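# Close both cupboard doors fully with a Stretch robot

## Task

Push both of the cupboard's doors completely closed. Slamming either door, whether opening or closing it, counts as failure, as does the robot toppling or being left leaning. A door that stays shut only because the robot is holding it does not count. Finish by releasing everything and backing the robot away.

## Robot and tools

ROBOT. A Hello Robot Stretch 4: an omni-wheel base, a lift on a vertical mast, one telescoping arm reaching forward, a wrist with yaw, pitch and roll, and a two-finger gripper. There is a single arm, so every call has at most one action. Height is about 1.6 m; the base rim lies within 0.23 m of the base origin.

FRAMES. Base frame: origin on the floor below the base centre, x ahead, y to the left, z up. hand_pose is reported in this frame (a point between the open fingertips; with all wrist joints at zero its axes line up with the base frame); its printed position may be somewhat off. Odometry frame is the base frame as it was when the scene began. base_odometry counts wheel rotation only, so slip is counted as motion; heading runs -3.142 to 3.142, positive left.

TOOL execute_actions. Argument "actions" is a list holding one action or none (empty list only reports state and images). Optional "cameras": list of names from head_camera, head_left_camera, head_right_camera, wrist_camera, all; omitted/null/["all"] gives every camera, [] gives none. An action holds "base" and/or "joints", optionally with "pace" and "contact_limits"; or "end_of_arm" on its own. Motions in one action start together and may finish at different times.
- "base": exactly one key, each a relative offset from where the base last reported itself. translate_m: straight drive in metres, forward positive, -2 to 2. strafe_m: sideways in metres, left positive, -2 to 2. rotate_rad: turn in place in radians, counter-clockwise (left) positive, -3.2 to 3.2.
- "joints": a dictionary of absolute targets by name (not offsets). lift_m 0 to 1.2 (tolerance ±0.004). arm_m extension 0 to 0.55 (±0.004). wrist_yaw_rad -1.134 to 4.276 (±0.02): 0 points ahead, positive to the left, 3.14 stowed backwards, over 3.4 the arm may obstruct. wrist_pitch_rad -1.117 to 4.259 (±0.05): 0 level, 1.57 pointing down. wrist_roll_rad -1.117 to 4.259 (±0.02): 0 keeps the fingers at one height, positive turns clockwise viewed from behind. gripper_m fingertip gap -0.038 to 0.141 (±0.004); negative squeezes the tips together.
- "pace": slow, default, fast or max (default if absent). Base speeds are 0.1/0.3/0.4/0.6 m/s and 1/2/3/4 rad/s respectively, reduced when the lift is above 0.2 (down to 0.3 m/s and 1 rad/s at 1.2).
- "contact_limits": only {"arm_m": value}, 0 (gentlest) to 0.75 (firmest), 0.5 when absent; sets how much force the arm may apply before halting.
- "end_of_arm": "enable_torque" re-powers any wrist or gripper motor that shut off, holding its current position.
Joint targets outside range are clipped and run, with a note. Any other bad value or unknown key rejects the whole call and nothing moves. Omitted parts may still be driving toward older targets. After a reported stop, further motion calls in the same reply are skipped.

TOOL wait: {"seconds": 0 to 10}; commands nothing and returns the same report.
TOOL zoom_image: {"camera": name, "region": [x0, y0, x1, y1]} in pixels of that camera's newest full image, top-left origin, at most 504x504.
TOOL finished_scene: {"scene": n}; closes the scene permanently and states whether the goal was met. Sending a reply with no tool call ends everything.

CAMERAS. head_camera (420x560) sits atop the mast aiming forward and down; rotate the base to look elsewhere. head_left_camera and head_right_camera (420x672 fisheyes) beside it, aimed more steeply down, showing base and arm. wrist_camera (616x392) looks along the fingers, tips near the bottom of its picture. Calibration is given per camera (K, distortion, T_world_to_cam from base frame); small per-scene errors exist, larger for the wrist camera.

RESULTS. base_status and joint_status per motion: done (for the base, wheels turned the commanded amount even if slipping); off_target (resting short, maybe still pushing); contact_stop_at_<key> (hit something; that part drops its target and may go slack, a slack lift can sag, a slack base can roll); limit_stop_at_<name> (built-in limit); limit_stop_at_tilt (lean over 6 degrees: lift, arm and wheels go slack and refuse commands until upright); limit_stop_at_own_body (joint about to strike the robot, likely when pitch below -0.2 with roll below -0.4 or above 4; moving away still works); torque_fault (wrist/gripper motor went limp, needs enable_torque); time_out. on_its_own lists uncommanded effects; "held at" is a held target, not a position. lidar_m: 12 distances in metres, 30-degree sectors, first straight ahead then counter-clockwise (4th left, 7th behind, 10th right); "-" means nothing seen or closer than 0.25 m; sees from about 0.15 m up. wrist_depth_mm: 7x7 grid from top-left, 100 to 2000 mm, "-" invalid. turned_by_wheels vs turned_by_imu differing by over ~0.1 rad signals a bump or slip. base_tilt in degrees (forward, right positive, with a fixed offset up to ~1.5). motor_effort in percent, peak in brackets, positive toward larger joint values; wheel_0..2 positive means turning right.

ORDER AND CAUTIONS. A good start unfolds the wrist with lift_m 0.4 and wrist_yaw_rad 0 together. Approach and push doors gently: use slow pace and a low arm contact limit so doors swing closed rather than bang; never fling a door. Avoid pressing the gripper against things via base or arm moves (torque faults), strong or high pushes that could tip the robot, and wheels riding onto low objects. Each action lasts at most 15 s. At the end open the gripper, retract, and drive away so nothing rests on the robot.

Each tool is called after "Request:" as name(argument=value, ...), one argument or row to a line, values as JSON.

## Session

Request:
execute_actions(
  actions=[],
)

Scene clock: 0.00 s.
base_odometry: x=+0.000 y=+0.000 heading=+0.000 (m, m, rad; odometry frame)
turned_by_wheels: +0.000 (rad since the last result)
turned_by_imu: +0.000 (rad since the last result)
base_tilt: forward=+0.4 right=-0.1 (deg)
lidar_m: 1.78 1.75 1.28 1.07 1.06 1.19 1.98 2.17 2.44 2.01 1.85 2.98
base_status: not commanded
joint_positions: lift_m=+0.279 arm_m=-0.002 wrist_yaw_rad=+3.185 wrist_pitch_rad=-0.006 wrist_roll_rad=+0.020 gripper_m=+0.057
joint_status: not commanded
motor_effort: lift_m=+18 arm_m=+0 wrist_yaw_rad=-1 wrist_pitch_rad=-8 wrist_roll_rad=-2 gripper_m=-1 wheel_0=+0 wheel_1=+0 wheel_2=+0 (%)
hand_pose: x=-0.1228 y=+0.0747 z=+0.4590 quat_wxyz=(-0.022, +0.003, +0.010, +1.000) (m; base frame)
wrist_depth_mm: - 150 225 - - 1430 1118 / - 146 146 - - 1430 1118 / - 107 142 - - 1397 1118 / - 111 141 - - 1464 1138 / - 141 189 - - 1537 1098 / 209 - - - 1921 1430 1118 / 208 1499 194 1397 189 1255 1138
pictures: head_camera, head_left_camera, head_right_camera, wrist_camera
camera_calibration (this result's frames):
wrist_camera: T_world_to_cam=[[-0.110519, 0.990403, -0.0829884, -0.0293508], [-0.0610083, -0.0901029, -0.994062, 0.53179], [-0.992, -0.104799, 0.0703808, 0.0743591], [0, 0, 0, 1]] pos_world=[0.102964, 0.0847778, 0.520963]
Images, in order (width x height): head_camera 420x560, head_left_camera 420x672, head_right_camera 420x672, wrist_camera 616x392.

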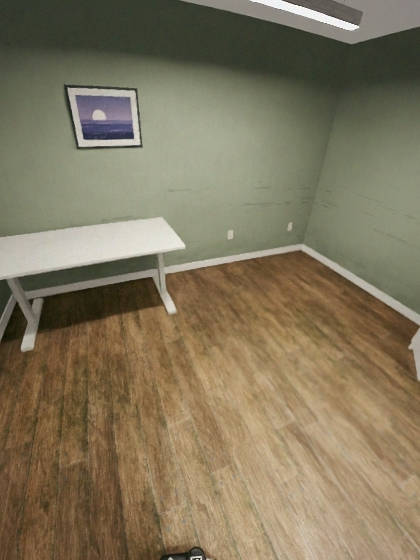

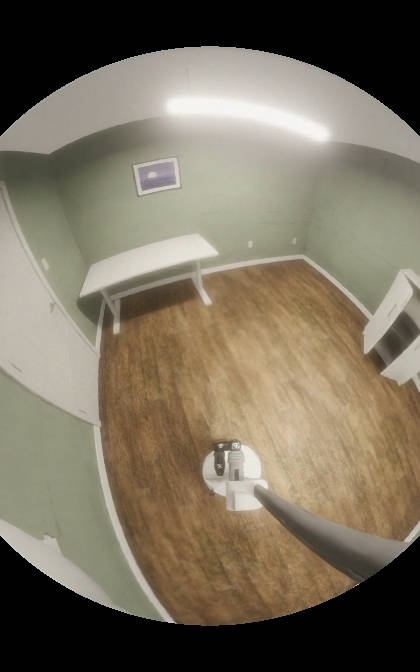

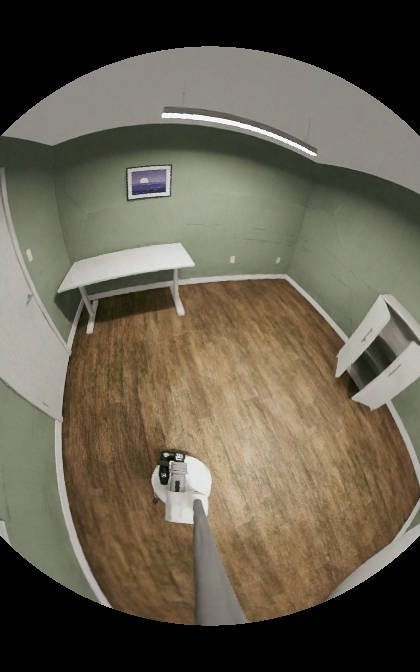

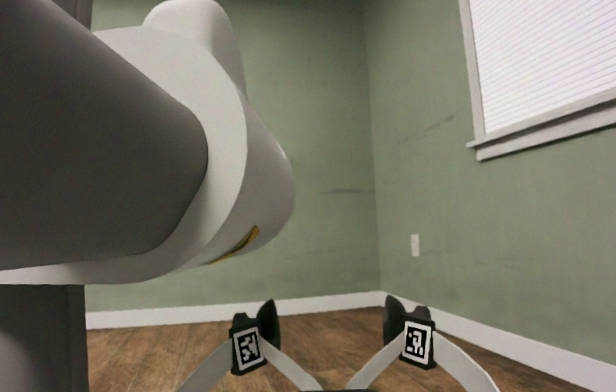

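Request:
execute_actions(
  actions=[
    {"base":{"rotate_rad":-1.27},"joints":{"lift_m":0.4,"wrist_yaw_rad":1.0,"gripper_m":0.0}},
  ],
  cameras=["head_camera","wrist_camera"],
)

Scene clock: 7.47 s.
base_odometry: x=+0.000 y=+0.000 heading=-1.270 (m, m, rad; odometry frame)
turned_by_wheels: -1.270 (rad since the last result)
turned_by_imu: -1.253 (rad since the last result)
base_tilt: forward=+0.4 right=-0.2 (deg)
lidar_m: 1.84 2.13 1.83 1.75 1.55 1.14 1.05 1.09 1.49 2.15 2.24 2.73
base_status: done
joint_positions: lift_m=+0.400 arm_m=-0.002 wrist_yaw_rad=+1.000 wrist_pitch_rad=-0.006 wrist_roll_rad=+0.020 gripper_m=+0.000
joint_status: all done
motor_effort: lift_m=+22(18) arm_m=+0(0) wrist_yaw_rad=-2(6) wrist_pitch_rad=-7(7) wrist_roll_rad=+2(1) gripper_m=-5(5) wheel_0=+0(6) wheel_1=-1(6) wheel_2=-1(6) (%)
hand_pose: x=+0.3986 y=+0.1956 z=+0.5796 quat_wxyz=(+0.877, +0.010, +0.002, +0.480) (m; base frame)
wrist_depth_mm: - - - - - - - / - - - - - - - / - - - - - - - / - - - - - - - / - - - - - - - / - - - - - - - / 1921 1808 1756 189 178 1618 1576
pictures: head_camera, wrist_camera
camera_calibration (this result's frames):
wrist_camera: T_world_to_cam=[[0.873082, -0.48046, -0.0829868, -0.185777], [-0.0384721, 0.101787, -0.994062, 0.647865], [0.486054, 0.87109, 0.0703843, -0.184227], [0, 0, 0, 1]] pos_world=[0.276667, 0.00527582, 0.641568]
Images, in order (width x height): head_camera 420x560, wrist_camera 616x392.

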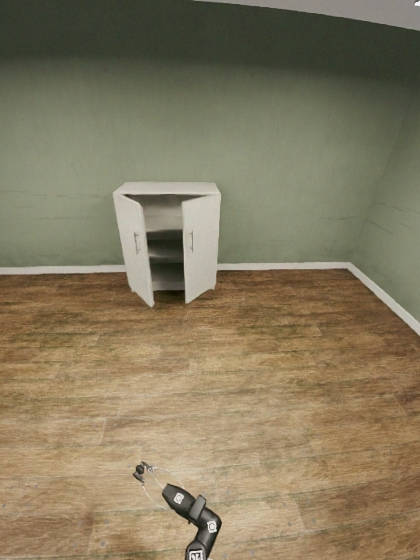

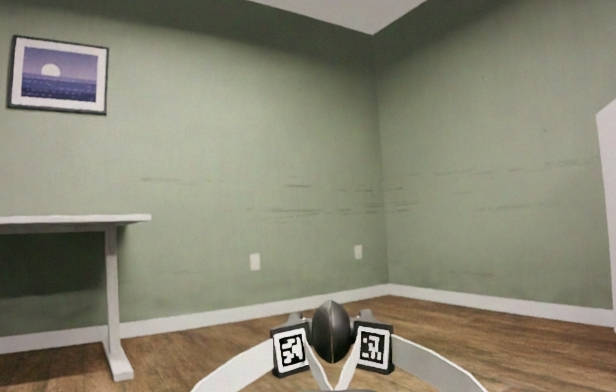

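Request:
zoom_image(
  camera="head_camera",
  region=[90, 160, 250, 320],
)

Region (90, 160, 250, 320) of head_camera's 420x560 image, scaled by 3.150, with more detail than that image has.

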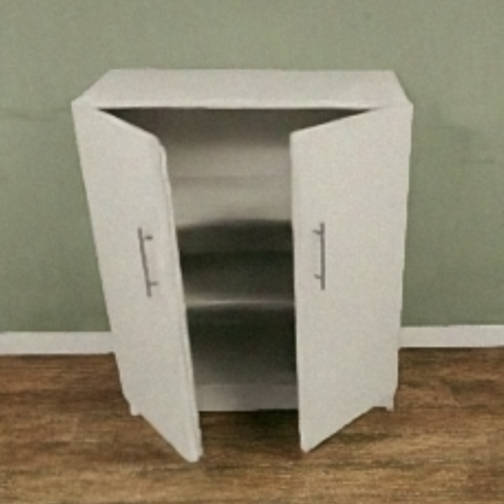

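Request:
execute_actions(
  actions=[
    {"base":{"translate_m":1.2},"joints":{"lift_m":0.18,"wrist_yaw_rad":0.3,"arm_m":0.1},"pace":"max"},
  ],
  cameras=["head_camera","wrist_camera"],
)

Scene clock: 40.50 s.
base_odometry: x=+0.355 y=-1.146 heading=-1.270 (m, m, rad; odometry frame)
turned_by_wheels: +0.000 (rad since the last result)
turned_by_imu: -0.001 (rad since the last result)
base_tilt: forward=+0.4 right=-0.1 (deg)
lidar_m: 0.66 0.71 2.04 2.57 1.93 2.39 2.26 2.34 2.24 2.13 2.10 1.53
base_status: done
joint_positions: lift_m=+0.180 arm_m=+0.098 wrist_yaw_rad=+0.300 wrist_pitch_rad=-0.006 wrist_roll_rad=+0.020 gripper_m=+0.000
joint_status: all done
motor_effort: lift_m=+16(25) arm_m=+9(10) wrist_yaw_rad=+0(7) wrist_pitch_rad=-9(10) wrist_roll_rad=+0(1) gripper_m=-6(5) wheel_0=-1(8) wheel_1=-1(6) wheel_2=+0(12) (%)
hand_pose: x=+0.5707 y=+0.0018 z=+0.3601 quat_wxyz=(+0.989, +0.010, -0.001, +0.150) (m; base frame)
wrist_depth_mm: 512 931 1138 375 421 500 991 / 442 917 1182 375 410 480 768 / 449 891 1160 370 404 473 564 / 445 917 1205 368 399 462 554 / 442 866 1205 364 392 455 525 / 430 878 1160 351 379 445 517 / 421 831 809 188 178 442 508
pictures: head_camera, wrist_camera
camera_calibration (this result's frames):
wrist_camera: T_world_to_cam=[[0.358055, -0.930005, -0.0829885, -0.152681], [0.0361371, 0.102618, -0.994064, 0.413454], [0.933001, 0.352931, 0.0703505, -0.337781], [0, 0, 0, 1]] pos_world=[0.354877, -0.0652082, 0.422092]
Images, in order (width x height): head_camera 420x560, wrist_camera 616x392.

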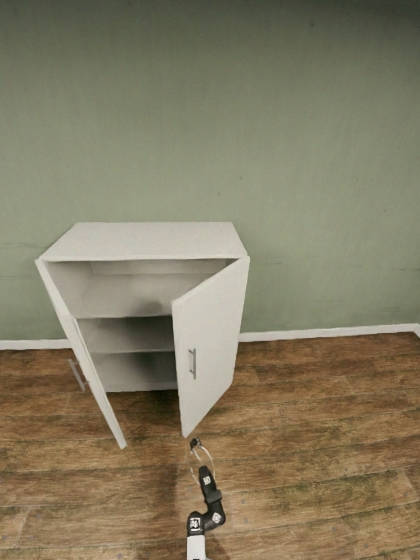

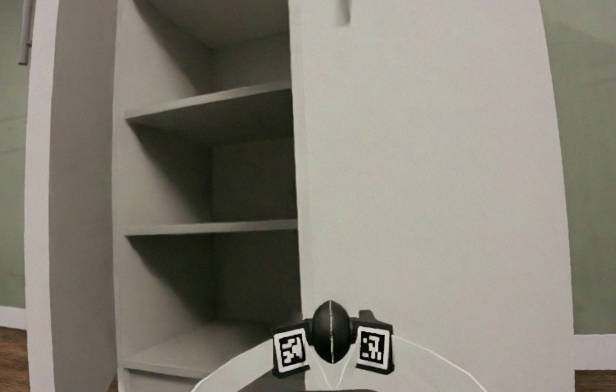

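Request:
execute_actions(
  actions=[
    {"base":{"translate_m":0.08},"joints":{"arm_m":0.17}},
  ],
  cameras=[],
)

Request:
execute_actions(
  actions=[
    {"base":{"strafe_m":0.04},"joints":{"arm_m":0.44},"pace":"slow","contact_limits":{"arm_m":0.05}},
  ],
  cameras=["head_camera","wrist_camera"],
)

Scene clock: 51.47 s.
base_odometry: x=+0.379 y=-1.223 heading=-1.270 (m, m, rad; odometry frame)
turned_by_wheels: +0.000 (rad since the last result)
turned_by_imu: +0.000 (rad since the last result)
base_tilt: forward=+0.4 right=-0.1 (deg)
lidar_m: 0.59 0.64 1.93 2.56 1.96 2.46 2.32 2.43 2.23 2.12 2.00 0.94
base_status: done
joint_positions: lift_m=+0.180 arm_m=+0.168 wrist_yaw_rad=+0.300 wrist_pitch_rad=-0.006 wrist_roll_rad=+0.020 gripper_m=+0.000
joint_status: all done
motor_effort: lift_m=+16(16) arm_m=+9(9) wrist_yaw_rad=-1(1) wrist_pitch_rad=-8(9) wrist_roll_rad=+1(1) gripper_m=-3(4) wheel_0=+1(5) wheel_1=+0(4) wheel_2=+0(8) (%)
hand_pose: x=+0.6407 y=+0.0016 z=+0.3601 quat_wxyz=(+0.989, +0.010, -0.001, +0.149) (m; base frame)
wrist_depth_mm: 723 931 236 253 289 342 394 / 723 809 234 249 285 332 387 / 723 891 230 246 278 324 377 / 723 904 228 241 274 317 370 / 715 854 225 238 270 312 359 / 699 878 221 226 266 306 349 / 691 809 215 188 179 301 340
pictures: none
No camera images: the call's "cameras" was empty. Leave "cameras" out to get every camera's image.

Scene clock: 55.43 s.
base_odometry: x=+0.417 y=-1.211 heading=-1.270 (m, m, rad; odometry frame)
turned_by_wheels: +0.000 (rad since the last result)
turned_by_imu: +0.000 (rad since the last result)
base_tilt: forward=+0.5 right=-0.3 (deg)
lidar_m: 0.87 0.62 1.93 2.54 1.95 2.44 2.32 2.45 2.27 2.18 1.99 0.94
base_status: done
joint_positions: lift_m=+0.180 arm_m=+0.438 wrist_yaw_rad=+0.300 wrist_pitch_rad=-0.006 wrist_roll_rad=+0.020 gripper_m=+0.000
joint_status: all done
motor_effort: lift_m=+16(16) arm_m=+10(10) wrist_yaw_rad=-1(1) wrist_pitch_rad=-7(8) wrist_roll_rad=+0(0) gripper_m=-4(5) wheel_0=-1(5) wheel_1=+0(4) wheel_2=-1(2) (%)
contact_limits: arm_m 0.05
hand_pose: x=+0.9107 y=+0.0018 z=+0.3601 quat_wxyz=(+0.989, +0.010, -0.001, +0.149) (m; base frame)
wrist_depth_mm: 500 462 273 252 235 216 - / 640 296 271 248 231 216 205 / 676 293 268 247 229 213 204 / 676 290 264 245 228 212 202 / 647 287 262 243 225 211 200 / 661 732 259 236 221 209 199 / 640 723 258 189 178 205 -
pictures: head_camera, wrist_camera
camera_calibration (this result's frames):
wrist_camera: T_world_to_cam=[[0.357948, -0.930047, -0.0829828, -0.27433], [0.0362325, 0.102639, -0.994059, 0.40111], [0.933038, 0.352814, 0.0704374, -0.654987], [0, 0, 0, 1]] pos_world=[0.694791, -0.0652204, 0.422098]
Images, in order (width x height): head_camera 420x560, wrist_camera 616x392.

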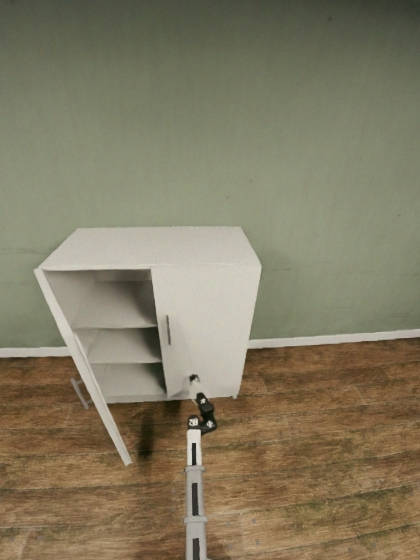

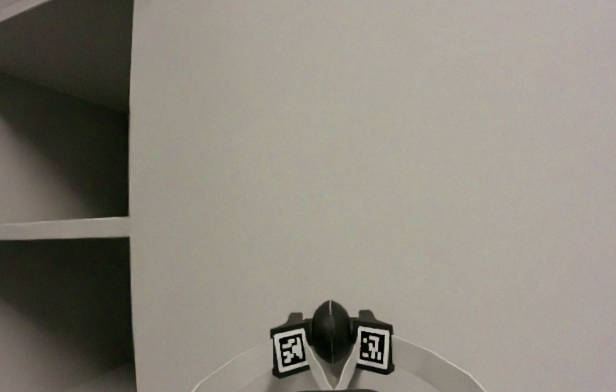

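Request:
execute_actions(
  actions=[
    {"joints":{"arm_m":0.46},"pace":"slow","contact_limits":{"arm_m":0.05}},
  ],
  cameras=["head_camera"],
)

Scene clock: 59.43 s.
base_odometry: x=+0.417 y=-1.210 heading=-1.271 (m, m, rad; odometry frame)
turned_by_wheels: -0.001 (rad since the last result)
turned_by_imu: -0.001 (rad since the last result)
base_tilt: forward=+0.4 right=-0.3 (deg)
lidar_m: 0.87 0.63 1.92 2.54 1.93 2.46 2.35 2.44 2.28 2.17 1.97 0.96
base_status: not commanded
joint_positions: lift_m=+0.180 arm_m=+0.446 wrist_yaw_rad=+0.295 wrist_pitch_rad=-0.007 wrist_roll_rad=+0.020 gripper_m=+0.000
joint_status: arm_m contact_stop (moved +0.007 of +0.022)
on_its_own: arm_m is slack since a contact_stop (your +0.460 is given up); wrist_yaw_rad is at rest, and its effort (+14) is outside its rest range (-13 to +13)
motor_effort: lift_m=+16(16) arm_m=+0(16) wrist_yaw_rad=+14(13) wrist_pitch_rad=-4(8) wrist_roll_rad=-1(1) gripper_m=-4(4) wheel_0=+0(1) wheel_1=+0(0) wheel_2=-11(11) (%)
contact_limits: arm_m 0.05
hand_pose: x=+0.9182 y=+0.0002 z=+0.3604 quat_wxyz=(+0.989, +0.010, -0.002, +0.147) (m; base frame)
wrist_depth_mm: 496 293 267 246 229 213 - / 647 289 265 245 227 211 201 / 691 286 260 242 224 210 199 / 676 283 259 239 223 208 198 / 654 279 256 237 221 206 196 / 668 277 252 229 218 204 195 / 654 274 247 185 175 200 -
pictures: head_camera
Images, in order (width x height): head_camera 420x560.

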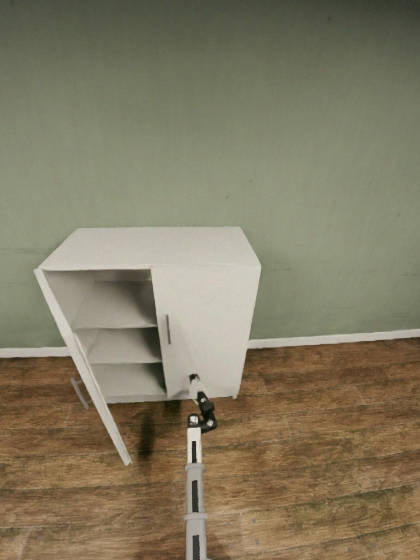

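Request:
execute_actions(
  actions=[
    {"joints":{"arm_m":0.0,"wrist_yaw_rad":-0.5},"base":{"strafe_m":0.22},"pace":"fast"},
  ],
  cameras=[],
)

Request:
execute_actions(
  actions=[
    {"base":{"strafe_m":0.45},"pace":"fast"},
  ],
  cameras=["head_camera","wrist_camera"],
)

Scene clock: 72.93 s.
base_odometry: x=+0.627 y=-1.145 heading=-1.271 (m, m, rad; odometry frame)
turned_by_wheels: +0.000 (rad since the last result)
turned_by_imu: +0.000 (rad since the last result)
base_tilt: forward=+0.5 right=-0.1 (deg)
lidar_m: 0.54 0.54 1.92 2.31 1.73 2.20 2.36 2.44 2.52 2.39 2.00 0.90
base_status: done
joint_positions: lift_m=+0.180 arm_m=+0.002 wrist_yaw_rad=-0.500 wrist_pitch_rad=-0.006 wrist_roll_rad=+0.020 gripper_m=+0.000
joint_status: all done
motor_effort: lift_m=+16(16) arm_m=-9(11) wrist_yaw_rad=+0(14) wrist_pitch_rad=-6(9) wrist_roll_rad=+1(0) gripper_m=-6(5) wheel_0=+0(10) wheel_1=+1(8) wheel_2=-1(9) (%)
hand_pose: x=+0.3837 y=-0.2151 z=+0.3601 quat_wxyz=(+0.969, +0.009, -0.005, -0.247) (m; base frame)
wrist_depth_mm: 1008 699 768 878 1661 1921 - / 768 691 759 854 1576 1863 - / 946 683 750 854 1537 1808 - / 976 676 732 842 1537 1756 - / 946 676 741 820 1537 1808 - / 946 654 723 778 1499 1661 1576 / 866 654 691 189 178 1060 1025
pictures: none
No camera images: the call's "cameras" was empty. Leave "cameras" out to get every camera's image.

Scene clock: 75.27 s.
base_odometry: x=+1.057 y=-1.013 heading=-1.271 (m, m, rad; odometry frame)
turned_by_wheels: +0.000 (rad since the last result)
turned_by_imu: +0.000 (rad since the last result)
base_tilt: forward=+0.4 right=-0.2 (deg)
lidar_m: 0.72 1.41 1.91 1.86 1.32 1.51 2.33 2.45 3.00 2.86 1.29 0.61
base_status: done
joint_positions: lift_m=+0.180 arm_m=+0.002 wrist_yaw_rad=-0.500 wrist_pitch_rad=-0.006 wrist_roll_rad=+0.020 gripper_m=+0.000
joint_status: not commanded
motor_effort: lift_m=+16(16) arm_m=-9(9) wrist_yaw_rad=+0(2) wrist_pitch_rad=-7(11) wrist_roll_rad=-1(0) gripper_m=-5(5) wheel_0=+1(11) wheel_1=+1(12) wheel_2=-1(1) (%)
hand_pose: x=+0.3837 y=-0.2151 z=+0.3601 quat_wxyz=(+0.969, +0.009, -0.005, -0.247) (m; base frame)
wrist_depth_mm: 1008 597 517 462 991 1863 - / 1025 591 508 466 976 1863 - / 991 574 500 462 960 1808 - / 976 569 496 452 946 1756 - / 991 569 496 445 931 1756 - / 960 559 488 436 904 1464 1576 / 946 559 488 189 178 1042 1042
pictures: head_camera, wrist_camera
camera_calibration (this result's frames):
wrist_camera: T_world_to_cam=[[-0.418086, -0.904619, -0.0828745, 0.0158329], [0.0987401, 0.0454353, -0.994075, 0.406145], [0.903025, -0.423792, 0.0703264, -0.242309], [0, 0, 0, 1]] pos_world=[0.185328, -0.106819, 0.422091]
Images, in order (width x height): head_camera 420x560, wrist_camera 616x392.

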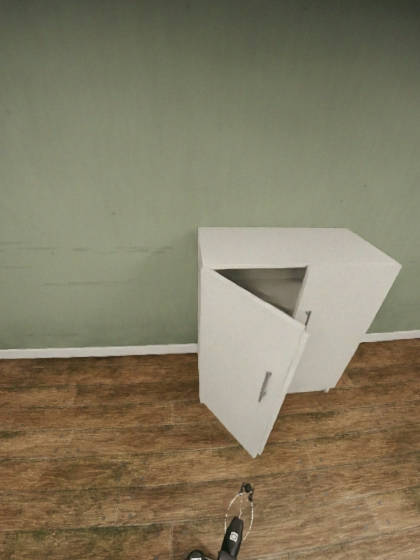

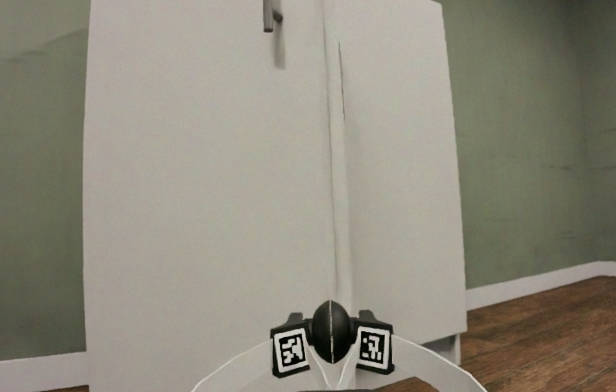

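Request:
execute_actions(
  actions=[
    {"base":{"translate_m":0.05},"joints":{"arm_m":0.21}},
  ],
  cameras=[],
)

Request:
execute_actions(
  actions=[
    {"base":{"strafe_m":-0.09},"joints":{"arm_m":0.47},"pace":"slow","contact_limits":{"arm_m":0.05}},
  ],
  cameras=["head_camera","wrist_camera"],
)

Scene clock: 85.10 s.
base_odometry: x=+1.072 y=-1.060 heading=-1.271 (m, m, rad; odometry frame)
turned_by_wheels: +0.000 (rad since the last result)
turned_by_imu: +0.000 (rad since the last result)
base_tilt: forward=+0.4 right=+0.0 (deg)
lidar_m: 0.67 1.34 1.84 1.85 1.36 1.53 2.38 2.51 2.99 2.85 1.23 0.56
base_status: done
joint_positions: lift_m=+0.180 arm_m=+0.208 wrist_yaw_rad=-0.500 wrist_pitch_rad=-0.006 wrist_roll_rad=+0.020 gripper_m=+0.000
joint_status: all done
motor_effort: lift_m=+16(15) arm_m=+10(11) wrist_yaw_rad=+0(2) wrist_pitch_rad=-5(10) wrist_roll_rad=+0(0) gripper_m=-4(5) wheel_0=+0(6) wheel_1=+0(2) wheel_2=+0(6) (%)
hand_pose: x=+0.5906 y=-0.2150 z=+0.3601 quat_wxyz=(+0.969, +0.009, -0.005, -0.247) (m; base frame)
wrist_depth_mm: 778 359 312 273 247 220 1756 / 768 357 307 273 245 220 1661 / 768 353 304 270 242 218 227 / 741 347 301 267 240 218 224 / 741 343 298 266 237 216 220 / 741 343 296 256 234 213 203 / 715 340 293 189 178 210 200
pictures: none
No camera images: the call's "cameras" was empty. Leave "cameras" out to get every camera's image.

Scene clock: 88.70 s.
base_odometry: x=+0.986 y=-1.087 heading=-1.270 (m, m, rad; odometry frame)
turned_by_wheels: +0.001 (rad since the last result)
turned_by_imu: +0.001 (rad since the last result)
base_tilt: forward=+0.4 right=-0.2 (deg)
lidar_m: 0.80 1.35 1.88 1.93 1.47 1.71 2.39 2.50 2.90 2.76 1.88 0.87
base_status: done
joint_positions: lift_m=+0.180 arm_m=+0.462 wrist_yaw_rad=-0.509 wrist_pitch_rad=-0.007 wrist_roll_rad=+0.020 gripper_m=+0.000
joint_status: arm_m contact_stop (moved +0.253 of +0.262)
on_its_own: arm_m is slack since a contact_stop (your +0.470 is given up); wrist_yaw_rad is at rest, and its effort (+26) is outside its rest range (-13 to +13)
motor_effort: lift_m=+16(16) arm_m=+0(15) wrist_yaw_rad=+26(28) wrist_pitch_rad=-4(8) wrist_roll_rad=+1(1) gripper_m=-2(4) wheel_0=+9(7) wheel_1=+5(3) wheel_2=-2(2) (%)
contact_limits: arm_m 0.05
hand_pose: x=+0.8418 y=-0.2170 z=+0.3604 quat_wxyz=(+0.968, +0.009, -0.006, -0.252) (m; base frame)
wrist_depth_mm: 186 202 223 247 277 319 433 / 184 199 219 243 273 314 424 / 182 197 218 239 267 304 410 / 180 195 214 236 263 300 399 / 178 193 211 233 258 294 394 / 175 190 208 221 256 290 382 / 174 187 200 185 177 285 373
pictures: head_camera, wrist_camera
camera_calibration (this result's frames):
wrist_camera: T_world_to_cam=[[-0.426289, -0.90079, -0.0827981, 0.21335], [0.100191, 0.0439512, -0.993997, 0.35977], [0.899021, -0.432026, 0.0715151, -0.65567], [0, 0, 0, 1]] pos_world=[0.644365, -0.106895, 0.422166]
Images, in order (width x height): head_camera 420x560, wrist_camera 616x392.

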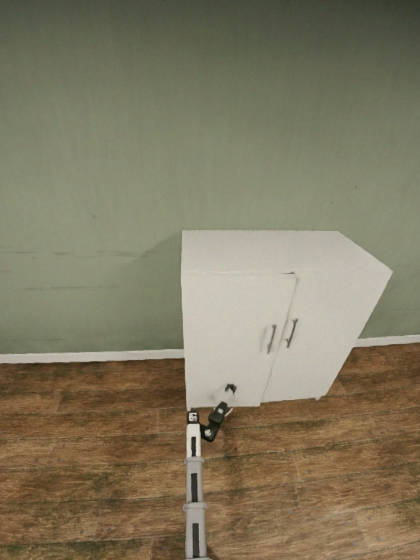

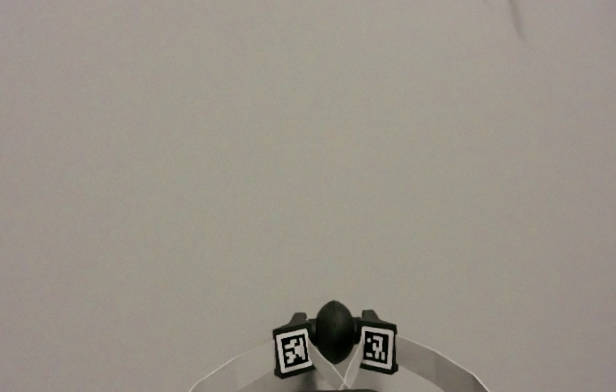

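Request:
zoom_image(
  camera="head_camera",
  region=[170, 220, 400, 430],
)

Region (170, 220, 400, 430) of head_camera's 420x560 image, scaled by 2.191, with more detail than that image has; it fills the top 460 rows of this view, and the rest is white.

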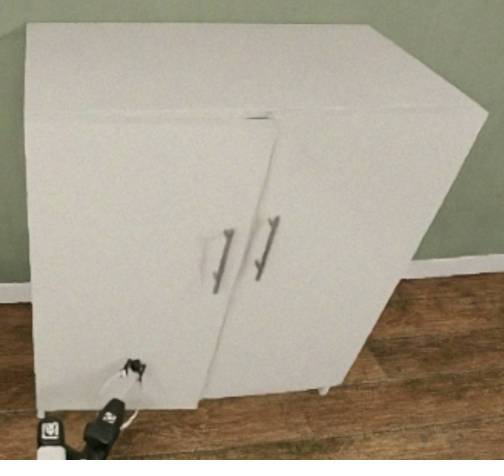

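Request:
execute_actions(
  actions=[
    {"joints":{"arm_m":0.22,"lift_m":0.505},"base":{"strafe_m":-0.05},"pace":"fast"},
  ],
  cameras=[],
)

Request:
execute_actions(
  actions=[
    {"joints":{"wrist_yaw_rad":0.0,"gripper_m":0.07},"base":{"strafe_m":-0.31},"pace":"fast"},
  ],
  cameras=["head_camera","wrist_camera"],
)

Scene clock: 112.90 s.
base_odometry: x=+0.938 y=-1.102 heading=-1.270 (m, m, rad; odometry frame)
turned_by_wheels: +0.000 (rad since the last result)
turned_by_imu: +0.000 (rad since the last result)
base_tilt: forward=+0.5 right=-0.1 (deg)
lidar_m: 0.81 1.36 1.85 1.98 1.48 1.76 2.41 2.48 2.83 2.70 1.89 0.83
base_status: done
joint_positions: lift_m=+0.505 arm_m=+0.222 wrist_yaw_rad=-0.500 wrist_pitch_rad=-0.006 wrist_roll_rad=+0.020 gripper_m=+0.000
joint_status: all done
motor_effort: lift_m=+22(22) arm_m=-9(6) wrist_yaw_rad=+1(26) wrist_pitch_rad=-8(11) wrist_roll_rad=+1(1) gripper_m=-6(5) wheel_0=+0(16) wheel_1=+0(7) wheel_2=+0(4) (%)
hand_pose: x=+0.6037 y=-0.2151 z=+0.6846 quat_wxyz=(+0.969, +0.009, -0.005, -0.247) (m; base frame)
wrist_depth_mm: 387 418 462 517 661 1464 1756 / 387 421 455 508 615 732 1756 / 379 413 452 496 603 707 1661 / 377 407 445 484 597 691 1708 / 375 404 442 477 580 676 1618 / 370 394 436 455 574 676 1618 / 366 392 418 188 178 661 1576
pictures: none
No camera images: the call's "cameras" was empty. Leave "cameras" out to get every camera's image.

Scene clock: 114.90 s.
base_odometry: x=+0.642 y=-1.193 heading=-1.270 (m, m, rad; odometry frame)
turned_by_wheels: +0.000 (rad since the last result)
turned_by_imu: +0.000 (rad since the last result)
base_tilt: forward=+0.5 right=-0.2 (deg)
lidar_m: 0.79 0.85 1.87 2.32 1.76 2.20 2.40 2.48 2.50 2.40 1.89 0.87
base_status: done
joint_positions: lift_m=+0.505 arm_m=+0.222 wrist_yaw_rad=+0.000 wrist_pitch_rad=-0.006 wrist_roll_rad=+0.020 gripper_m=+0.070
joint_status: all done
motor_effort: lift_m=+21(22) arm_m=-9(9) wrist_yaw_rad=+1(6) wrist_pitch_rad=-8(9) wrist_roll_rad=+1(0) gripper_m=-2(5) wheel_0=-1(10) wheel_1=+1(9) wheel_2=+0(1) (%)
hand_pose: x=+0.6809 y=-0.0875 z=+0.6847 quat_wxyz=(+1.000, +0.010, -0.003, +0.000) (m; base frame)
wrist_depth_mm: 430 415 410 436 436 433 433 / 424 413 404 430 430 427 424 / 421 407 397 421 424 418 421 / 413 404 397 413 421 415 418 / 410 399 392 407 421 415 413 / 407 397 387 404 407 407 407 / 402 392 189 399 306 404 399
pictures: head_camera, wrist_camera
camera_calibration (this result's frames):
wrist_camera: T_world_to_cam=[[0.0667606, -0.994322, -0.0828693, -0.0556066], [0.0649939, 0.0872119, -0.994067, 0.72029], [0.99565, 0.0609785, 0.0704472, -0.500188], [0, 0, 0, 1]] pos_world=[0.45491, -0.087608, 0.746645]
Images, in order (width x height): head_camera 420x560, wrist_camera 616x392.

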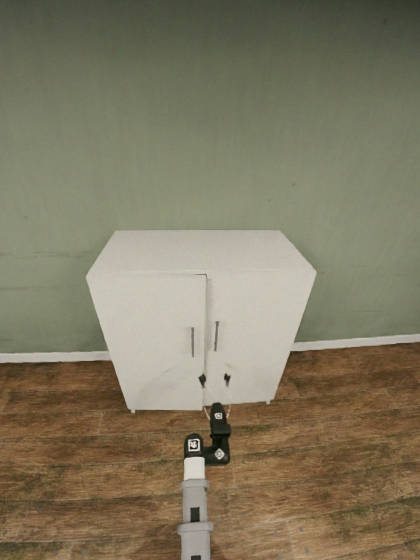

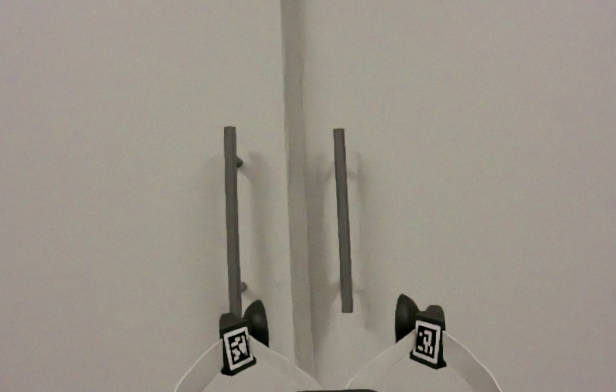

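Request:
execute_actions(
  actions=[
    {"joints":{"arm_m":0.375,"lift_m":0.555},"base":{"strafe_m":-0.015},"contact_limits":{"arm_m":0.1}},
  ],
  cameras=["wrist_camera"],
)

Scene clock: 126.07 s.
base_odometry: x=+0.628 y=-1.198 heading=-1.270 (m, m, rad; odometry frame)
turned_by_wheels: +0.000 (rad since the last result)
turned_by_imu: +0.000 (rad since the last result)
base_tilt: forward=+0.4 right=-0.2 (deg)
lidar_m: 0.79 0.87 1.85 2.31 1.74 2.25 2.40 2.50 2.50 2.37 1.93 0.87
base_status: done
joint_positions: lift_m=+0.555 arm_m=+0.373 wrist_yaw_rad=-0.001 wrist_pitch_rad=-0.006 wrist_roll_rad=+0.020 gripper_m=+0.070
joint_status: all done
motor_effort: lift_m=+22(27) arm_m=+10(10) wrist_yaw_rad=+1(1) wrist_pitch_rad=-7(7) wrist_roll_rad=+0(1) gripper_m=-2(2) wheel_0=-1(7) wheel_1=+1(4) wheel_2=+0(1) (%)
contact_limits: arm_m 0.1
hand_pose: x=+0.8326 y=-0.0877 z=+0.7346 quat_wxyz=(+1.000, +0.010, -0.003, +0.000) (m; base frame)
wrist_depth_mm: 259 254 250 279 278 277 277 / 257 252 247 276 274 274 272 / 254 248 243 272 271 270 270 / 250 246 240 268 270 267 266 / 248 242 239 266 266 265 263 / 245 240 235 263 262 263 259 / 242 236 194 230 234 258 258
pictures: wrist_camera
camera_calibration (this result's frames):
wrist_camera: T_world_to_cam=[[0.0660949, -0.994366, -0.0828658, -0.0612395], [0.065106, 0.0871681, -0.994064, 0.759998], [0.995687, 0.0603075, 0.0705006, -0.654847], [0, 0, 0, 1]] pos_world=[0.60659, -0.08765, 0.796579]
Images, in order (width x height): wrist_camera 616x392.

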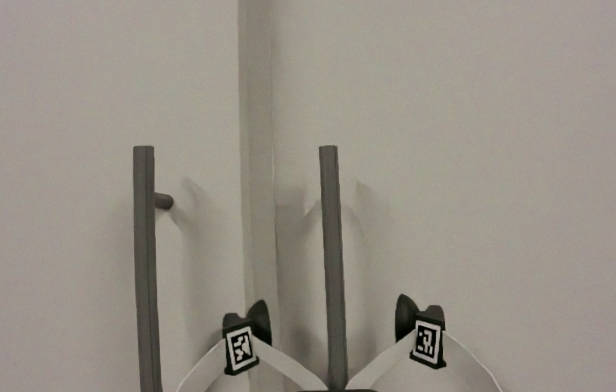

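Request:
execute_actions(
  actions=[
    {"joints":{"arm_m":0.385,"gripper_m":-0.02},"contact_limits":{"arm_m":0.1}},
  ],
  cameras=["wrist_camera"],
)

Request:
execute_actions(
  actions=[
    {"joints":{"arm_m":0.17},"base":{"strafe_m":-0.04},"pace":"slow"},
  ],
  cameras=["head_camera","wrist_camera"],
)

Scene clock: 135.97 s.
base_odometry: x=+0.628 y=-1.198 heading=-1.271 (m, m, rad; odometry frame)
turned_by_wheels: -0.001 (rad since the last result)
turned_by_imu: +0.000 (rad since the last result)
base_tilt: forward=+0.5 right=-0.2 (deg)
lidar_m: 0.81 0.87 1.85 2.33 1.75 2.25 2.38 2.48 2.51 2.37 1.93 0.89
base_status: not commanded
joint_positions: lift_m=+0.555 arm_m=+0.378 wrist_yaw_rad=-0.003 wrist_pitch_rad=-0.006 wrist_roll_rad=+0.020 gripper_m=-0.019
joint_status: arm_m contact_stop (moved +0.005 of +0.012); the others done
on_its_own: arm_m is slack since a contact_stop (your +0.385 is given up)
motor_effort: lift_m=+22(22) arm_m=+0(18) wrist_yaw_rad=+6(22) wrist_pitch_rad=-7(7) wrist_roll_rad=+0(1) gripper_m=-17(20) wheel_0=-4(8) wheel_1=-1(6) wheel_2=-2(12) (%)
contact_limits: arm_m 0.1
hand_pose: x=+0.8370 y=-0.0882 z=+0.7346 quat_wxyz=(+1.000, +0.010, -0.003, -0.001) (m; base frame)
wrist_depth_mm: 250 245 240 271 270 270 270 / 249 241 237 267 267 267 267 / 245 238 234 266 264 264 264 / 241 236 232 262 260 262 260 / 238 232 230 258 258 258 256 / 236 229 228 222 255 255 255 / 235 228 224 196 178 252 253
pictures: wrist_camera
camera_calibration (this result's frames):
wrist_camera: T_world_to_cam=[[0.0644593, -0.994468, -0.0829317, -0.0605924], [0.064982, 0.0871111, -0.994077, 0.759791], [0.995802, 0.0586884, 0.0702376, -0.659229], [0, 0, 0, 1]] pos_world=[0.610995, -0.0877542, 0.796568]
Images, in order (width x height): wrist_camera 616x392.

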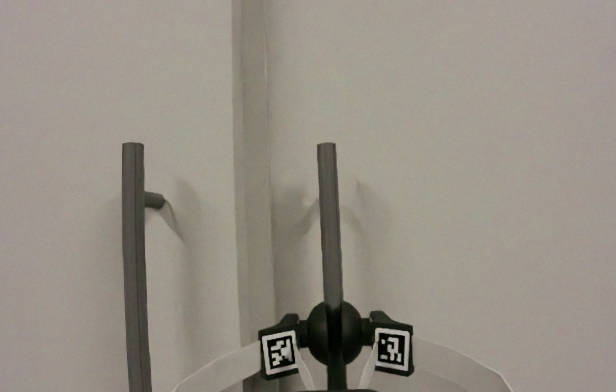

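not run: a stop came earlier in this reply.

Request:
execute_actions(
  actions=[
    {"joints":{"arm_m":0.28},"base":{"strafe_m":-0.015},"pace":"slow"},
  ],
  cameras=["wrist_camera"],
)

Request:
execute_actions(
  actions=[
    {"joints":{"arm_m":0.18},"base":{"strafe_m":-0.045},"pace":"slow"},
  ],
  cameras=["head_camera","wrist_camera"],
)

Scene clock: 148.57 s.
base_odometry: x=+0.613 y=-1.202 heading=-1.272 (m, m, rad; odometry frame)
turned_by_wheels: -0.001 (rad since the last result)
turned_by_imu: -0.001 (rad since the last result)
base_tilt: forward=+0.4 right=-0.1 (deg)
lidar_m: 0.73 0.82 1.84 2.34 1.76 2.16 2.38 2.49 2.47 2.37 1.91 0.81
base_status: done
joint_positions: lift_m=+0.555 arm_m=+0.282 wrist_yaw_rad=-0.009 wrist_pitch_rad=-0.006 wrist_roll_rad=+0.020 gripper_m=-0.019
joint_status: all done
on_its_own: wrist_yaw_rad is at rest, and its effort (+25) is outside its rest range (-13 to +13)
motor_effort: lift_m=+22(22) arm_m=-11(9) wrist_yaw_rad=+25(26) wrist_pitch_rad=-9(11) wrist_roll_rad=+1(0) gripper_m=-20(19) wheel_0=-7(9) wheel_1=-3(0) wheel_2=-4(5) (%)
hand_pose: x=+0.7405 y=-0.0900 z=+0.7345 quat_wxyz=(+1.000, +0.010, -0.003, -0.005) (m; base frame)
wrist_depth_mm: 298 278 267 266 286 307 329 / 293 274 264 264 279 304 324 / 290 270 260 258 277 300 319 / 286 262 264 252 273 293 312 / 281 260 268 249 268 290 310 / 279 259 262 222 264 285 301 / 277 256 248 195 179 277 297
pictures: wrist_camera
camera_calibration (this result's frames):
wrist_camera: T_world_to_cam=[[0.0579843, -0.994865, -0.0829503, -0.0514622], [0.0652815, 0.0866908, -0.994094, 0.765902], [0.996181, 0.0522268, 0.069973, -0.563662], [0, 0, 0, 1]] pos_world=[0.514494, -0.0881564, 0.796551]
Images, in order (width x height): wrist_camera 616x392.

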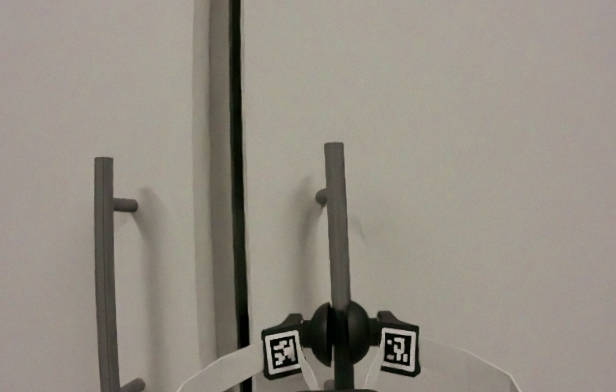

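Scene clock: 150.97 s.
base_odometry: x=+0.570 y=-1.216 heading=-1.272 (m, m, rad; odometry frame)
turned_by_wheels: +0.000 (rad since the last result)
turned_by_imu: +0.000 (rad since the last result)
base_tilt: forward=+0.4 right=-0.1 (deg)
lidar_m: 0.69 0.82 1.81 2.39 1.81 2.28 2.40 2.47 2.43 2.32 1.89 0.80
base_status: done
joint_positions: lift_m=+0.555 arm_m=+0.182 wrist_yaw_rad=+0.000 wrist_pitch_rad=-0.006 wrist_roll_rad=+0.020 gripper_m=-0.020
joint_status: all done
motor_effort: lift_m=+22(22) arm_m=-9(15) wrist_yaw_rad=+0(40) wrist_pitch_rad=-10(11) wrist_roll_rad=+0(1) gripper_m=-12(21) wheel_0=-1(13) wheel_1=+1(10) wheel_2=+0(4) (%)
hand_pose: x=+0.6410 y=-0.0875 z=+0.7346 quat_wxyz=(+1.000, +0.010, -0.003, +0.000) (m; base frame)
wrist_depth_mm: 421 389 373 325 359 404 452 / 410 384 366 322 357 402 449 / 404 377 359 317 349 392 433 / 402 370 359 304 343 387 427 / 399 364 359 301 338 379 421 / 392 364 353 293 332 373 413 / 389 357 345 195 175 366 402
pictures: head_camera, wrist_camera
camera_calibration (this result's frames):
wrist_camera: T_world_to_cam=[[0.0667321, -0.994318, -0.0829321, -0.0487475], [0.064772, 0.0872591, -0.994078, 0.772616], [0.995666, 0.0609653, 0.0702269, -0.463816], [0, 0, 0, 1]] pos_world=[0.415015, -0.0876116, 0.79657]
Images, in order (width x height): head_camera 420x560, wrist_camera 616x392.

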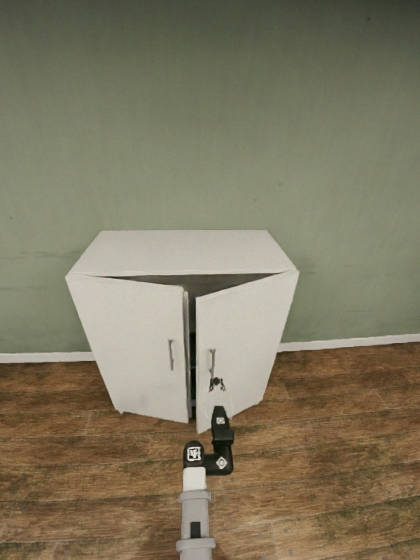

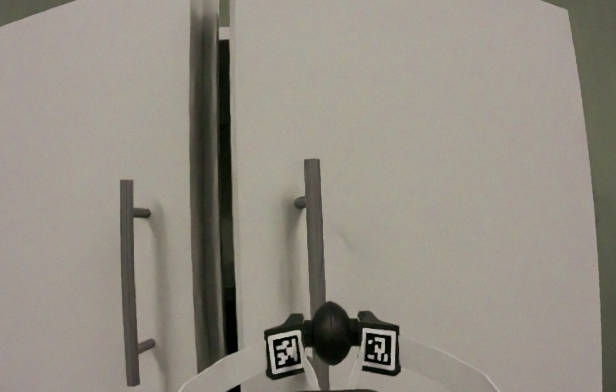

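Request:
execute_actions(
  actions=[
    {"joints":{"arm_m":0.165,"gripper_m":0.0},"base":{"strafe_m":0.27},"pace":"fast"},
  ],
  cameras=[],
)

Request:
execute_actions(
  actions=[
    {"joints":{"arm_m":0.31}},
  ],
  cameras=["wrist_camera"],
)

Request:
execute_actions(
  actions=[
    {"joints":{"arm_m":0.43},"pace":"slow","contact_limits":{"arm_m":0.05}},
  ],
  cameras=["head_camera","wrist_camera"],
)

Scene clock: 164.43 s.
base_odometry: x=+0.828 y=-1.136 heading=-1.272 (m, m, rad; odometry frame)
turned_by_wheels: +0.000 (rad since the last result)
turned_by_imu: +0.000 (rad since the last result)
base_tilt: forward=+0.5 right=-0.2 (deg)
lidar_m: 0.74 1.35 1.86 2.11 1.58 1.93 2.40 2.49 2.70 2.58 1.93 0.74
base_status: done
joint_positions: lift_m=+0.555 arm_m=+0.167 wrist_yaw_rad=+0.000 wrist_pitch_rad=-0.006 wrist_roll_rad=+0.020 gripper_m=+0.000
joint_status: all done
motor_effort: lift_m=+21(22) arm_m=-9(9) wrist_yaw_rad=-2(2) wrist_pitch_rad=-6(10) wrist_roll_rad=+0(2) gripper_m=-5(13) wheel_0=+0(11) wheel_1=+1(11) wheel_2=+0(1) (%)
hand_pose: x=+0.6260 y=-0.0874 z=+0.7347 quat_wxyz=(+1.000, +0.010, -0.003, +0.000) (m; base frame)
wrist_depth_mm: 991 484 445 415 389 521 314 / 960 473 442 410 387 609 315 / 960 466 436 407 382 904 314 / 946 459 430 404 379 904 310 / 931 459 424 397 375 379 315 / 917 452 418 392 370 377 878 / 891 452 418 189 178 370 831
pictures: none
No camera images: the call's "cameras" was empty. Leave "cameras" out to get every camera's image.

Scene clock: 165.93 s.
base_odometry: x=+0.828 y=-1.136 heading=-1.272 (m, m, rad; odometry frame)
turned_by_wheels: +0.000 (rad since the last result)
turned_by_imu: +0.000 (rad since the last result)
base_tilt: forward=+0.3 right=-0.1 (deg)
lidar_m: 0.75 1.35 1.84 2.10 1.59 1.90 2.41 2.49 2.73 2.59 1.91 0.74
base_status: not commanded
joint_positions: lift_m=+0.555 arm_m=+0.308 wrist_yaw_rad=+0.000 wrist_pitch_rad=-0.006 wrist_roll_rad=+0.020 gripper_m=+0.000
joint_status: all done
motor_effort: lift_m=+21(21) arm_m=+9(9) wrist_yaw_rad=-2(1) wrist_pitch_rad=-7(9) wrist_roll_rad=+2(0) gripper_m=-5(5) wheel_0=+0(0) wheel_1=+1(1) wheel_2=+0(0) (%)
hand_pose: x=+0.7677 y=-0.0874 z=+0.7347 quat_wxyz=(+1.000, +0.010, -0.003, +0.000) (m; base frame)
wrist_depth_mm: 334 309 286 268 253 238 357 / 329 304 285 266 251 236 427 / 325 303 281 264 248 231 236 / 320 298 278 260 246 229 224 / 317 296 276 258 243 226 221 / 312 293 273 252 239 224 219 / 312 289 271 189 178 220 217
pictures: wrist_camera
camera_calibration (this result's frames):
wrist_camera: T_world_to_cam=[[0.0671036, -0.994295, -0.0829157, -0.0573838], [0.0649852, 0.087282, -0.994062, 0.764386], [0.995627, 0.0613168, 0.0704714, -0.590115], [0, 0, 0, 1]] pos_world=[0.541712, -0.0875896, 0.796675]
Images, in order (width x height): wrist_camera 616x392.

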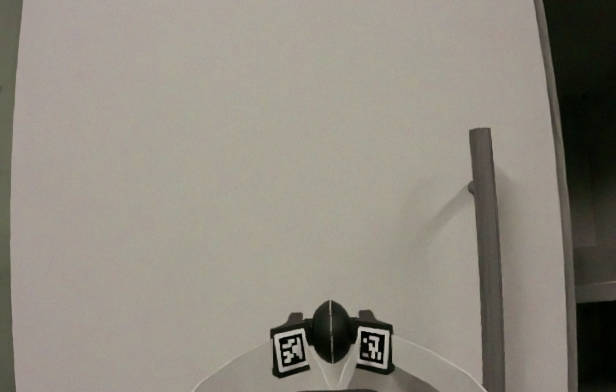

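Scene clock: 167.83 s.
base_odometry: x=+0.828 y=-1.136 heading=-1.272 (m, m, rad; odometry frame)
turned_by_wheels: +0.000 (rad since the last result)
turned_by_imu: +0.000 (rad since the last result)
base_tilt: forward=+0.5 right=-0.2 (deg)
lidar_m: 0.83 1.36 1.85 2.11 1.60 1.94 2.41 2.49 2.73 2.59 1.92 0.73
base_status: not commanded
joint_positions: lift_m=+0.555 arm_m=+0.408 wrist_yaw_rad=-0.007 wrist_pitch_rad=-0.007 wrist_roll_rad=+0.020 gripper_m=+0.000
joint_status: arm_m contact_stop (moved +0.099 of +0.122)
on_its_own: arm_m is slack since a contact_stop (your +0.430 is given up); wrist_yaw_rad is at rest, and its effort (+19) is outside its rest range (-13 to +13)
motor_effort: lift_m=+21(21) arm_m=+0(14) wrist_yaw_rad=+19(22) wrist_pitch_rad=-6(6) wrist_roll_rad=+0(0) gripper_m=+0(4) wheel_0=+2(2) wheel_1=+4(4) wheel_2=-8(8) (%)
contact_limits: arm_m 0.05
hand_pose: x=+0.8664 y=-0.0896 z=+0.7349 quat_wxyz=(+1.000, +0.010, -0.003, -0.004) (m; base frame)
wrist_depth_mm: 244 243 243 242 242 240 492 / 242 240 239 238 239 238 421 / 238 237 237 236 235 235 236 / 236 235 234 234 232 232 233 / 232 232 232 232 230 230 230 / 229 229 229 228 228 227 225 / 228 228 202 195 177 224 224
pictures: head_camera, wrist_camera
camera_calibration (this result's frames):
wrist_camera: T_world_to_cam=[[0.0596532, -0.994774, -0.0828662, -0.0597739], [0.0663652, 0.0867827, -0.994014, 0.757099], [0.996011, 0.0537967, 0.0711952, -0.689748], [0, 0, 0, 1]] pos_world=[0.640317, -0.0880584, 0.796721]
Images, in order (width x height): head_camera 420x560, wrist_camera 616x392.

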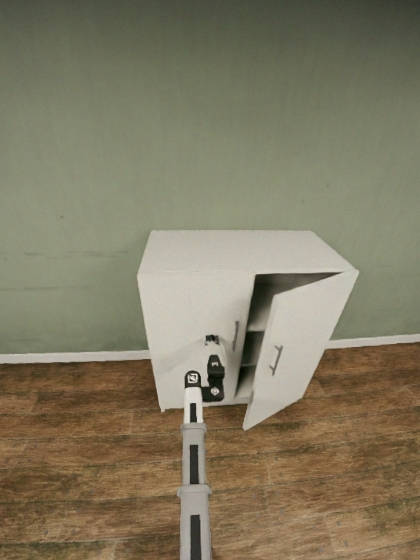

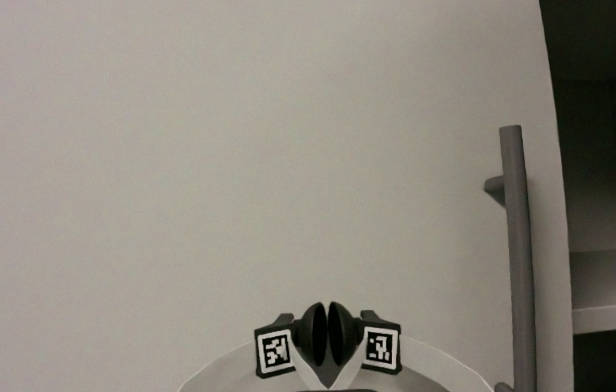

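Request:
execute_actions(
  actions=[
    {"joints":{"arm_m":0.16},"base":{"strafe_m":-0.04},"pace":"fast"},
  ],
  cameras=[],
)

Request:
execute_actions(
  actions=[
    {"base":{"strafe_m":-0.31},"pace":"fast"},
  ],
  cameras=[],
)

Request:
execute_actions(
  actions=[
    {"joints":{"arm_m":0.27}},
  ],
  cameras=["wrist_camera"],
)

Request:
execute_actions(
  actions=[
    {"joints":{"arm_m":0.44},"pace":"slow","contact_limits":{"arm_m":0.05}},
  ],
  cameras=["head_camera","wrist_camera"],
)

Scene clock: 177.63 s.
base_odometry: x=+0.790 y=-1.148 heading=-1.272 (m, m, rad; odometry frame)
turned_by_wheels: +0.000 (rad since the last result)
turned_by_imu: +0.000 (rad since the last result)
base_tilt: forward=+0.4 right=-0.2 (deg)
lidar_m: 0.82 0.87 1.83 2.15 1.61 1.93 2.40 2.49 2.67 2.55 1.91 0.72
base_status: done
joint_positions: lift_m=+0.555 arm_m=+0.162 wrist_yaw_rad=+0.000 wrist_pitch_rad=-0.006 wrist_roll_rad=+0.020 gripper_m=+0.000
joint_status: all done
motor_effort: lift_m=+21(21) arm_m=-9(9) wrist_yaw_rad=+0(21) wrist_pitch_rad=-10(11) wrist_roll_rad=+1(0) gripper_m=-6(4) wheel_0=+1(10) wheel_1=-1(8) wheel_2=+0(5) (%)
hand_pose: x=+0.6210 y=-0.0875 z=+0.7347 quat_wxyz=(+1.000, +0.010, -0.003, +0.000) (m; base frame)
wrist_depth_mm: 1008 750 500 492 492 334 342 / 976 492 496 492 488 603 336 / 960 488 488 480 484 917 329 / 946 480 484 477 477 904 320 / 931 473 477 469 473 621 315 / 931 469 469 469 469 878 307 / 917 466 466 189 178 854 303
pictures: none
No camera images: the call's "cameras" was empty. Leave "cameras" out to get every camera's image.

Scene clock: 179.63 s.
base_odometry: x=+0.494 y=-1.239 heading=-1.272 (m, m, rad; odometry frame)
turned_by_wheels: +0.000 (rad since the last result)
turned_by_imu: +0.000 (rad since the last result)
base_tilt: forward=+0.5 right=-0.2 (deg)
lidar_m: 0.67 0.90 1.86 2.47 1.90 2.36 2.39 2.47 2.35 2.22 1.93 0.84
base_status: done
joint_positions: lift_m=+0.555 arm_m=+0.162 wrist_yaw_rad=+0.000 wrist_pitch_rad=-0.006 wrist_roll_rad=+0.020 gripper_m=+0.000
joint_status: not commanded
motor_effort: lift_m=+21(21) arm_m=-9(9) wrist_yaw_rad=+0(1) wrist_pitch_rad=-9(10) wrist_roll_rad=+0(1) gripper_m=-5(5) wheel_0=-1(10) wheel_1=+0(12) wheel_2=+0(0) (%)
hand_pose: x=+0.6210 y=-0.0875 z=+0.7347 quat_wxyz=(+1.000, +0.010, -0.003, +0.000) (m; base frame)
wrist_depth_mm: 991 508 349 382 424 477 960 / 500 504 347 379 418 469 976 / 496 492 342 370 407 455 931 / 488 484 330 368 404 449 931 / 484 484 329 362 399 442 931 / 477 473 324 347 394 436 904 / 473 473 314 189 178 430 904
pictures: none
No camera images: the call's "cameras" was empty. Leave "cameras" out to get every camera's image.

Scene clock: 180.97 s.
base_odometry: x=+0.494 y=-1.239 heading=-1.272 (m, m, rad; odometry frame)
turned_by_wheels: +0.000 (rad since the last result)
turned_by_imu: +0.000 (rad since the last result)
base_tilt: forward=+0.6 right=-0.2 (deg)
lidar_m: 0.68 0.88 1.86 2.48 1.88 2.39 2.38 2.48 2.34 2.25 1.92 0.84
base_status: not commanded
joint_positions: lift_m=+0.555 arm_m=+0.268 wrist_yaw_rad=+0.000 wrist_pitch_rad=-0.006 wrist_roll_rad=+0.020 gripper_m=+0.000
joint_status: all done
motor_effort: lift_m=+21(21) arm_m=+9(11) wrist_yaw_rad=-1(1) wrist_pitch_rad=-6(7) wrist_roll_rad=+0(1) gripper_m=-4(4) wheel_0=-1(1) wheel_1=+0(0) wheel_2=+0(0) (%)
hand_pose: x=+0.7277 y=-0.0874 z=+0.7347 quat_wxyz=(+1.000, +0.010, -0.003, +0.000) (m; base frame)
wrist_depth_mm: 397 230 250 276 303 343 384 / 389 228 248 268 300 334 373 / 387 221 244 266 293 327 364 / 384 216 241 263 287 322 359 / 379 214 238 258 283 317 353 / 373 211 235 248 278 312 342 / 370 208 226 188 178 307 336
pictures: wrist_camera
camera_calibration (this result's frames):
wrist_camera: T_world_to_cam=[[0.0670819, -0.994296, -0.0829157, -0.0546907], [0.0649776, 0.08728, -0.994062, 0.76699], [0.995629, 0.0612959, 0.0704619, -0.550294], [0, 0, 0, 1]] pos_world=[0.50172, -0.0875909, 0.796676]
Images, in order (width x height): wrist_camera 616x392.

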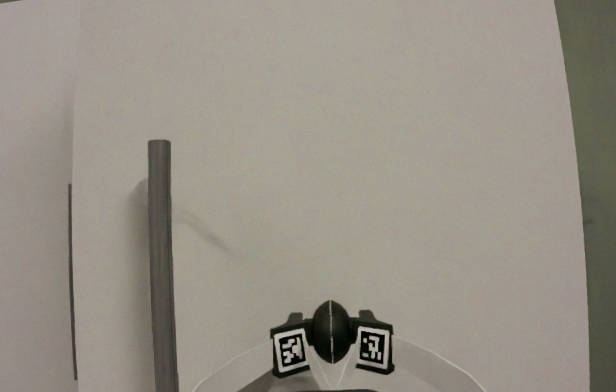

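Scene clock: 183.33 s.
base_odometry: x=+0.494 y=-1.238 heading=-1.272 (m, m, rad; odometry frame)
turned_by_wheels: +0.000 (rad since the last result)
turned_by_imu: +0.000 (rad since the last result)
base_tilt: forward=+0.3 right=-0.2 (deg)
lidar_m: 0.83 0.87 1.86 2.47 1.90 2.36 2.39 2.50 2.33 2.23 1.92 0.89
base_status: not commanded
joint_positions: lift_m=+0.555 arm_m=+0.415 wrist_yaw_rad=-0.008 wrist_pitch_rad=-0.007 wrist_roll_rad=+0.020 gripper_m=+0.000
joint_status: arm_m contact_stop (moved +0.146 of +0.172)
on_its_own: arm_m is slack since a contact_stop (your +0.440 is given up); wrist_yaw_rad is at rest, and its effort (+24) is outside its rest range (-13 to +13)
motor_effort: lift_m=+21(21) arm_m=+0(18) wrist_yaw_rad=+24(22) wrist_pitch_rad=-7(8) wrist_roll_rad=-1(1) gripper_m=-1(4) wheel_0=+4(4) wheel_1=+2(2) wheel_2=-9(9) (%)
contact_limits: arm_m 0.05
hand_pose: x=+0.8733 y=-0.0897 z=+0.7350 quat_wxyz=(+1.000, +0.010, -0.003, -0.004) (m; base frame)
wrist_depth_mm: 244 243 241 241 241 239 240 / 240 241 239 238 238 237 236 / 237 236 237 236 235 235 233 / 234 236 233 233 233 233 232 / 232 232 231 230 231 229 229 / 228 229 229 229 228 226 226 / 228 226 202 195 177 224 224
pictures: head_camera, wrist_camera
camera_calibration (this result's frames):
wrist_camera: T_world_to_cam=[[0.0593217, -0.994794, -0.0828573, -0.0600028], [0.0665174, 0.0867582, -0.994006, 0.756541], [0.99602, 0.0534546, 0.0713178, -0.696798], [0, 0, 0, 1]] pos_world=[0.647261, -0.0880795, 0.796729]
Images, in order (width x height): head_camera 420x560, wrist_camera 616x392.

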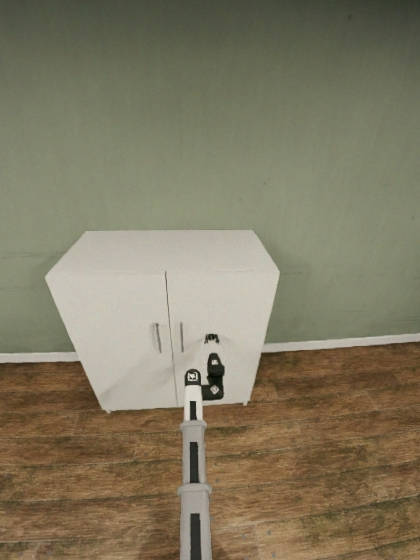

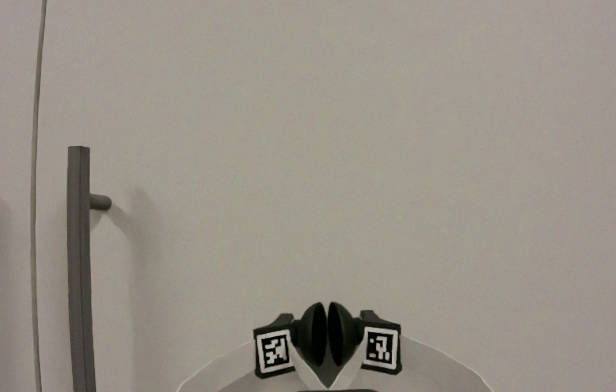

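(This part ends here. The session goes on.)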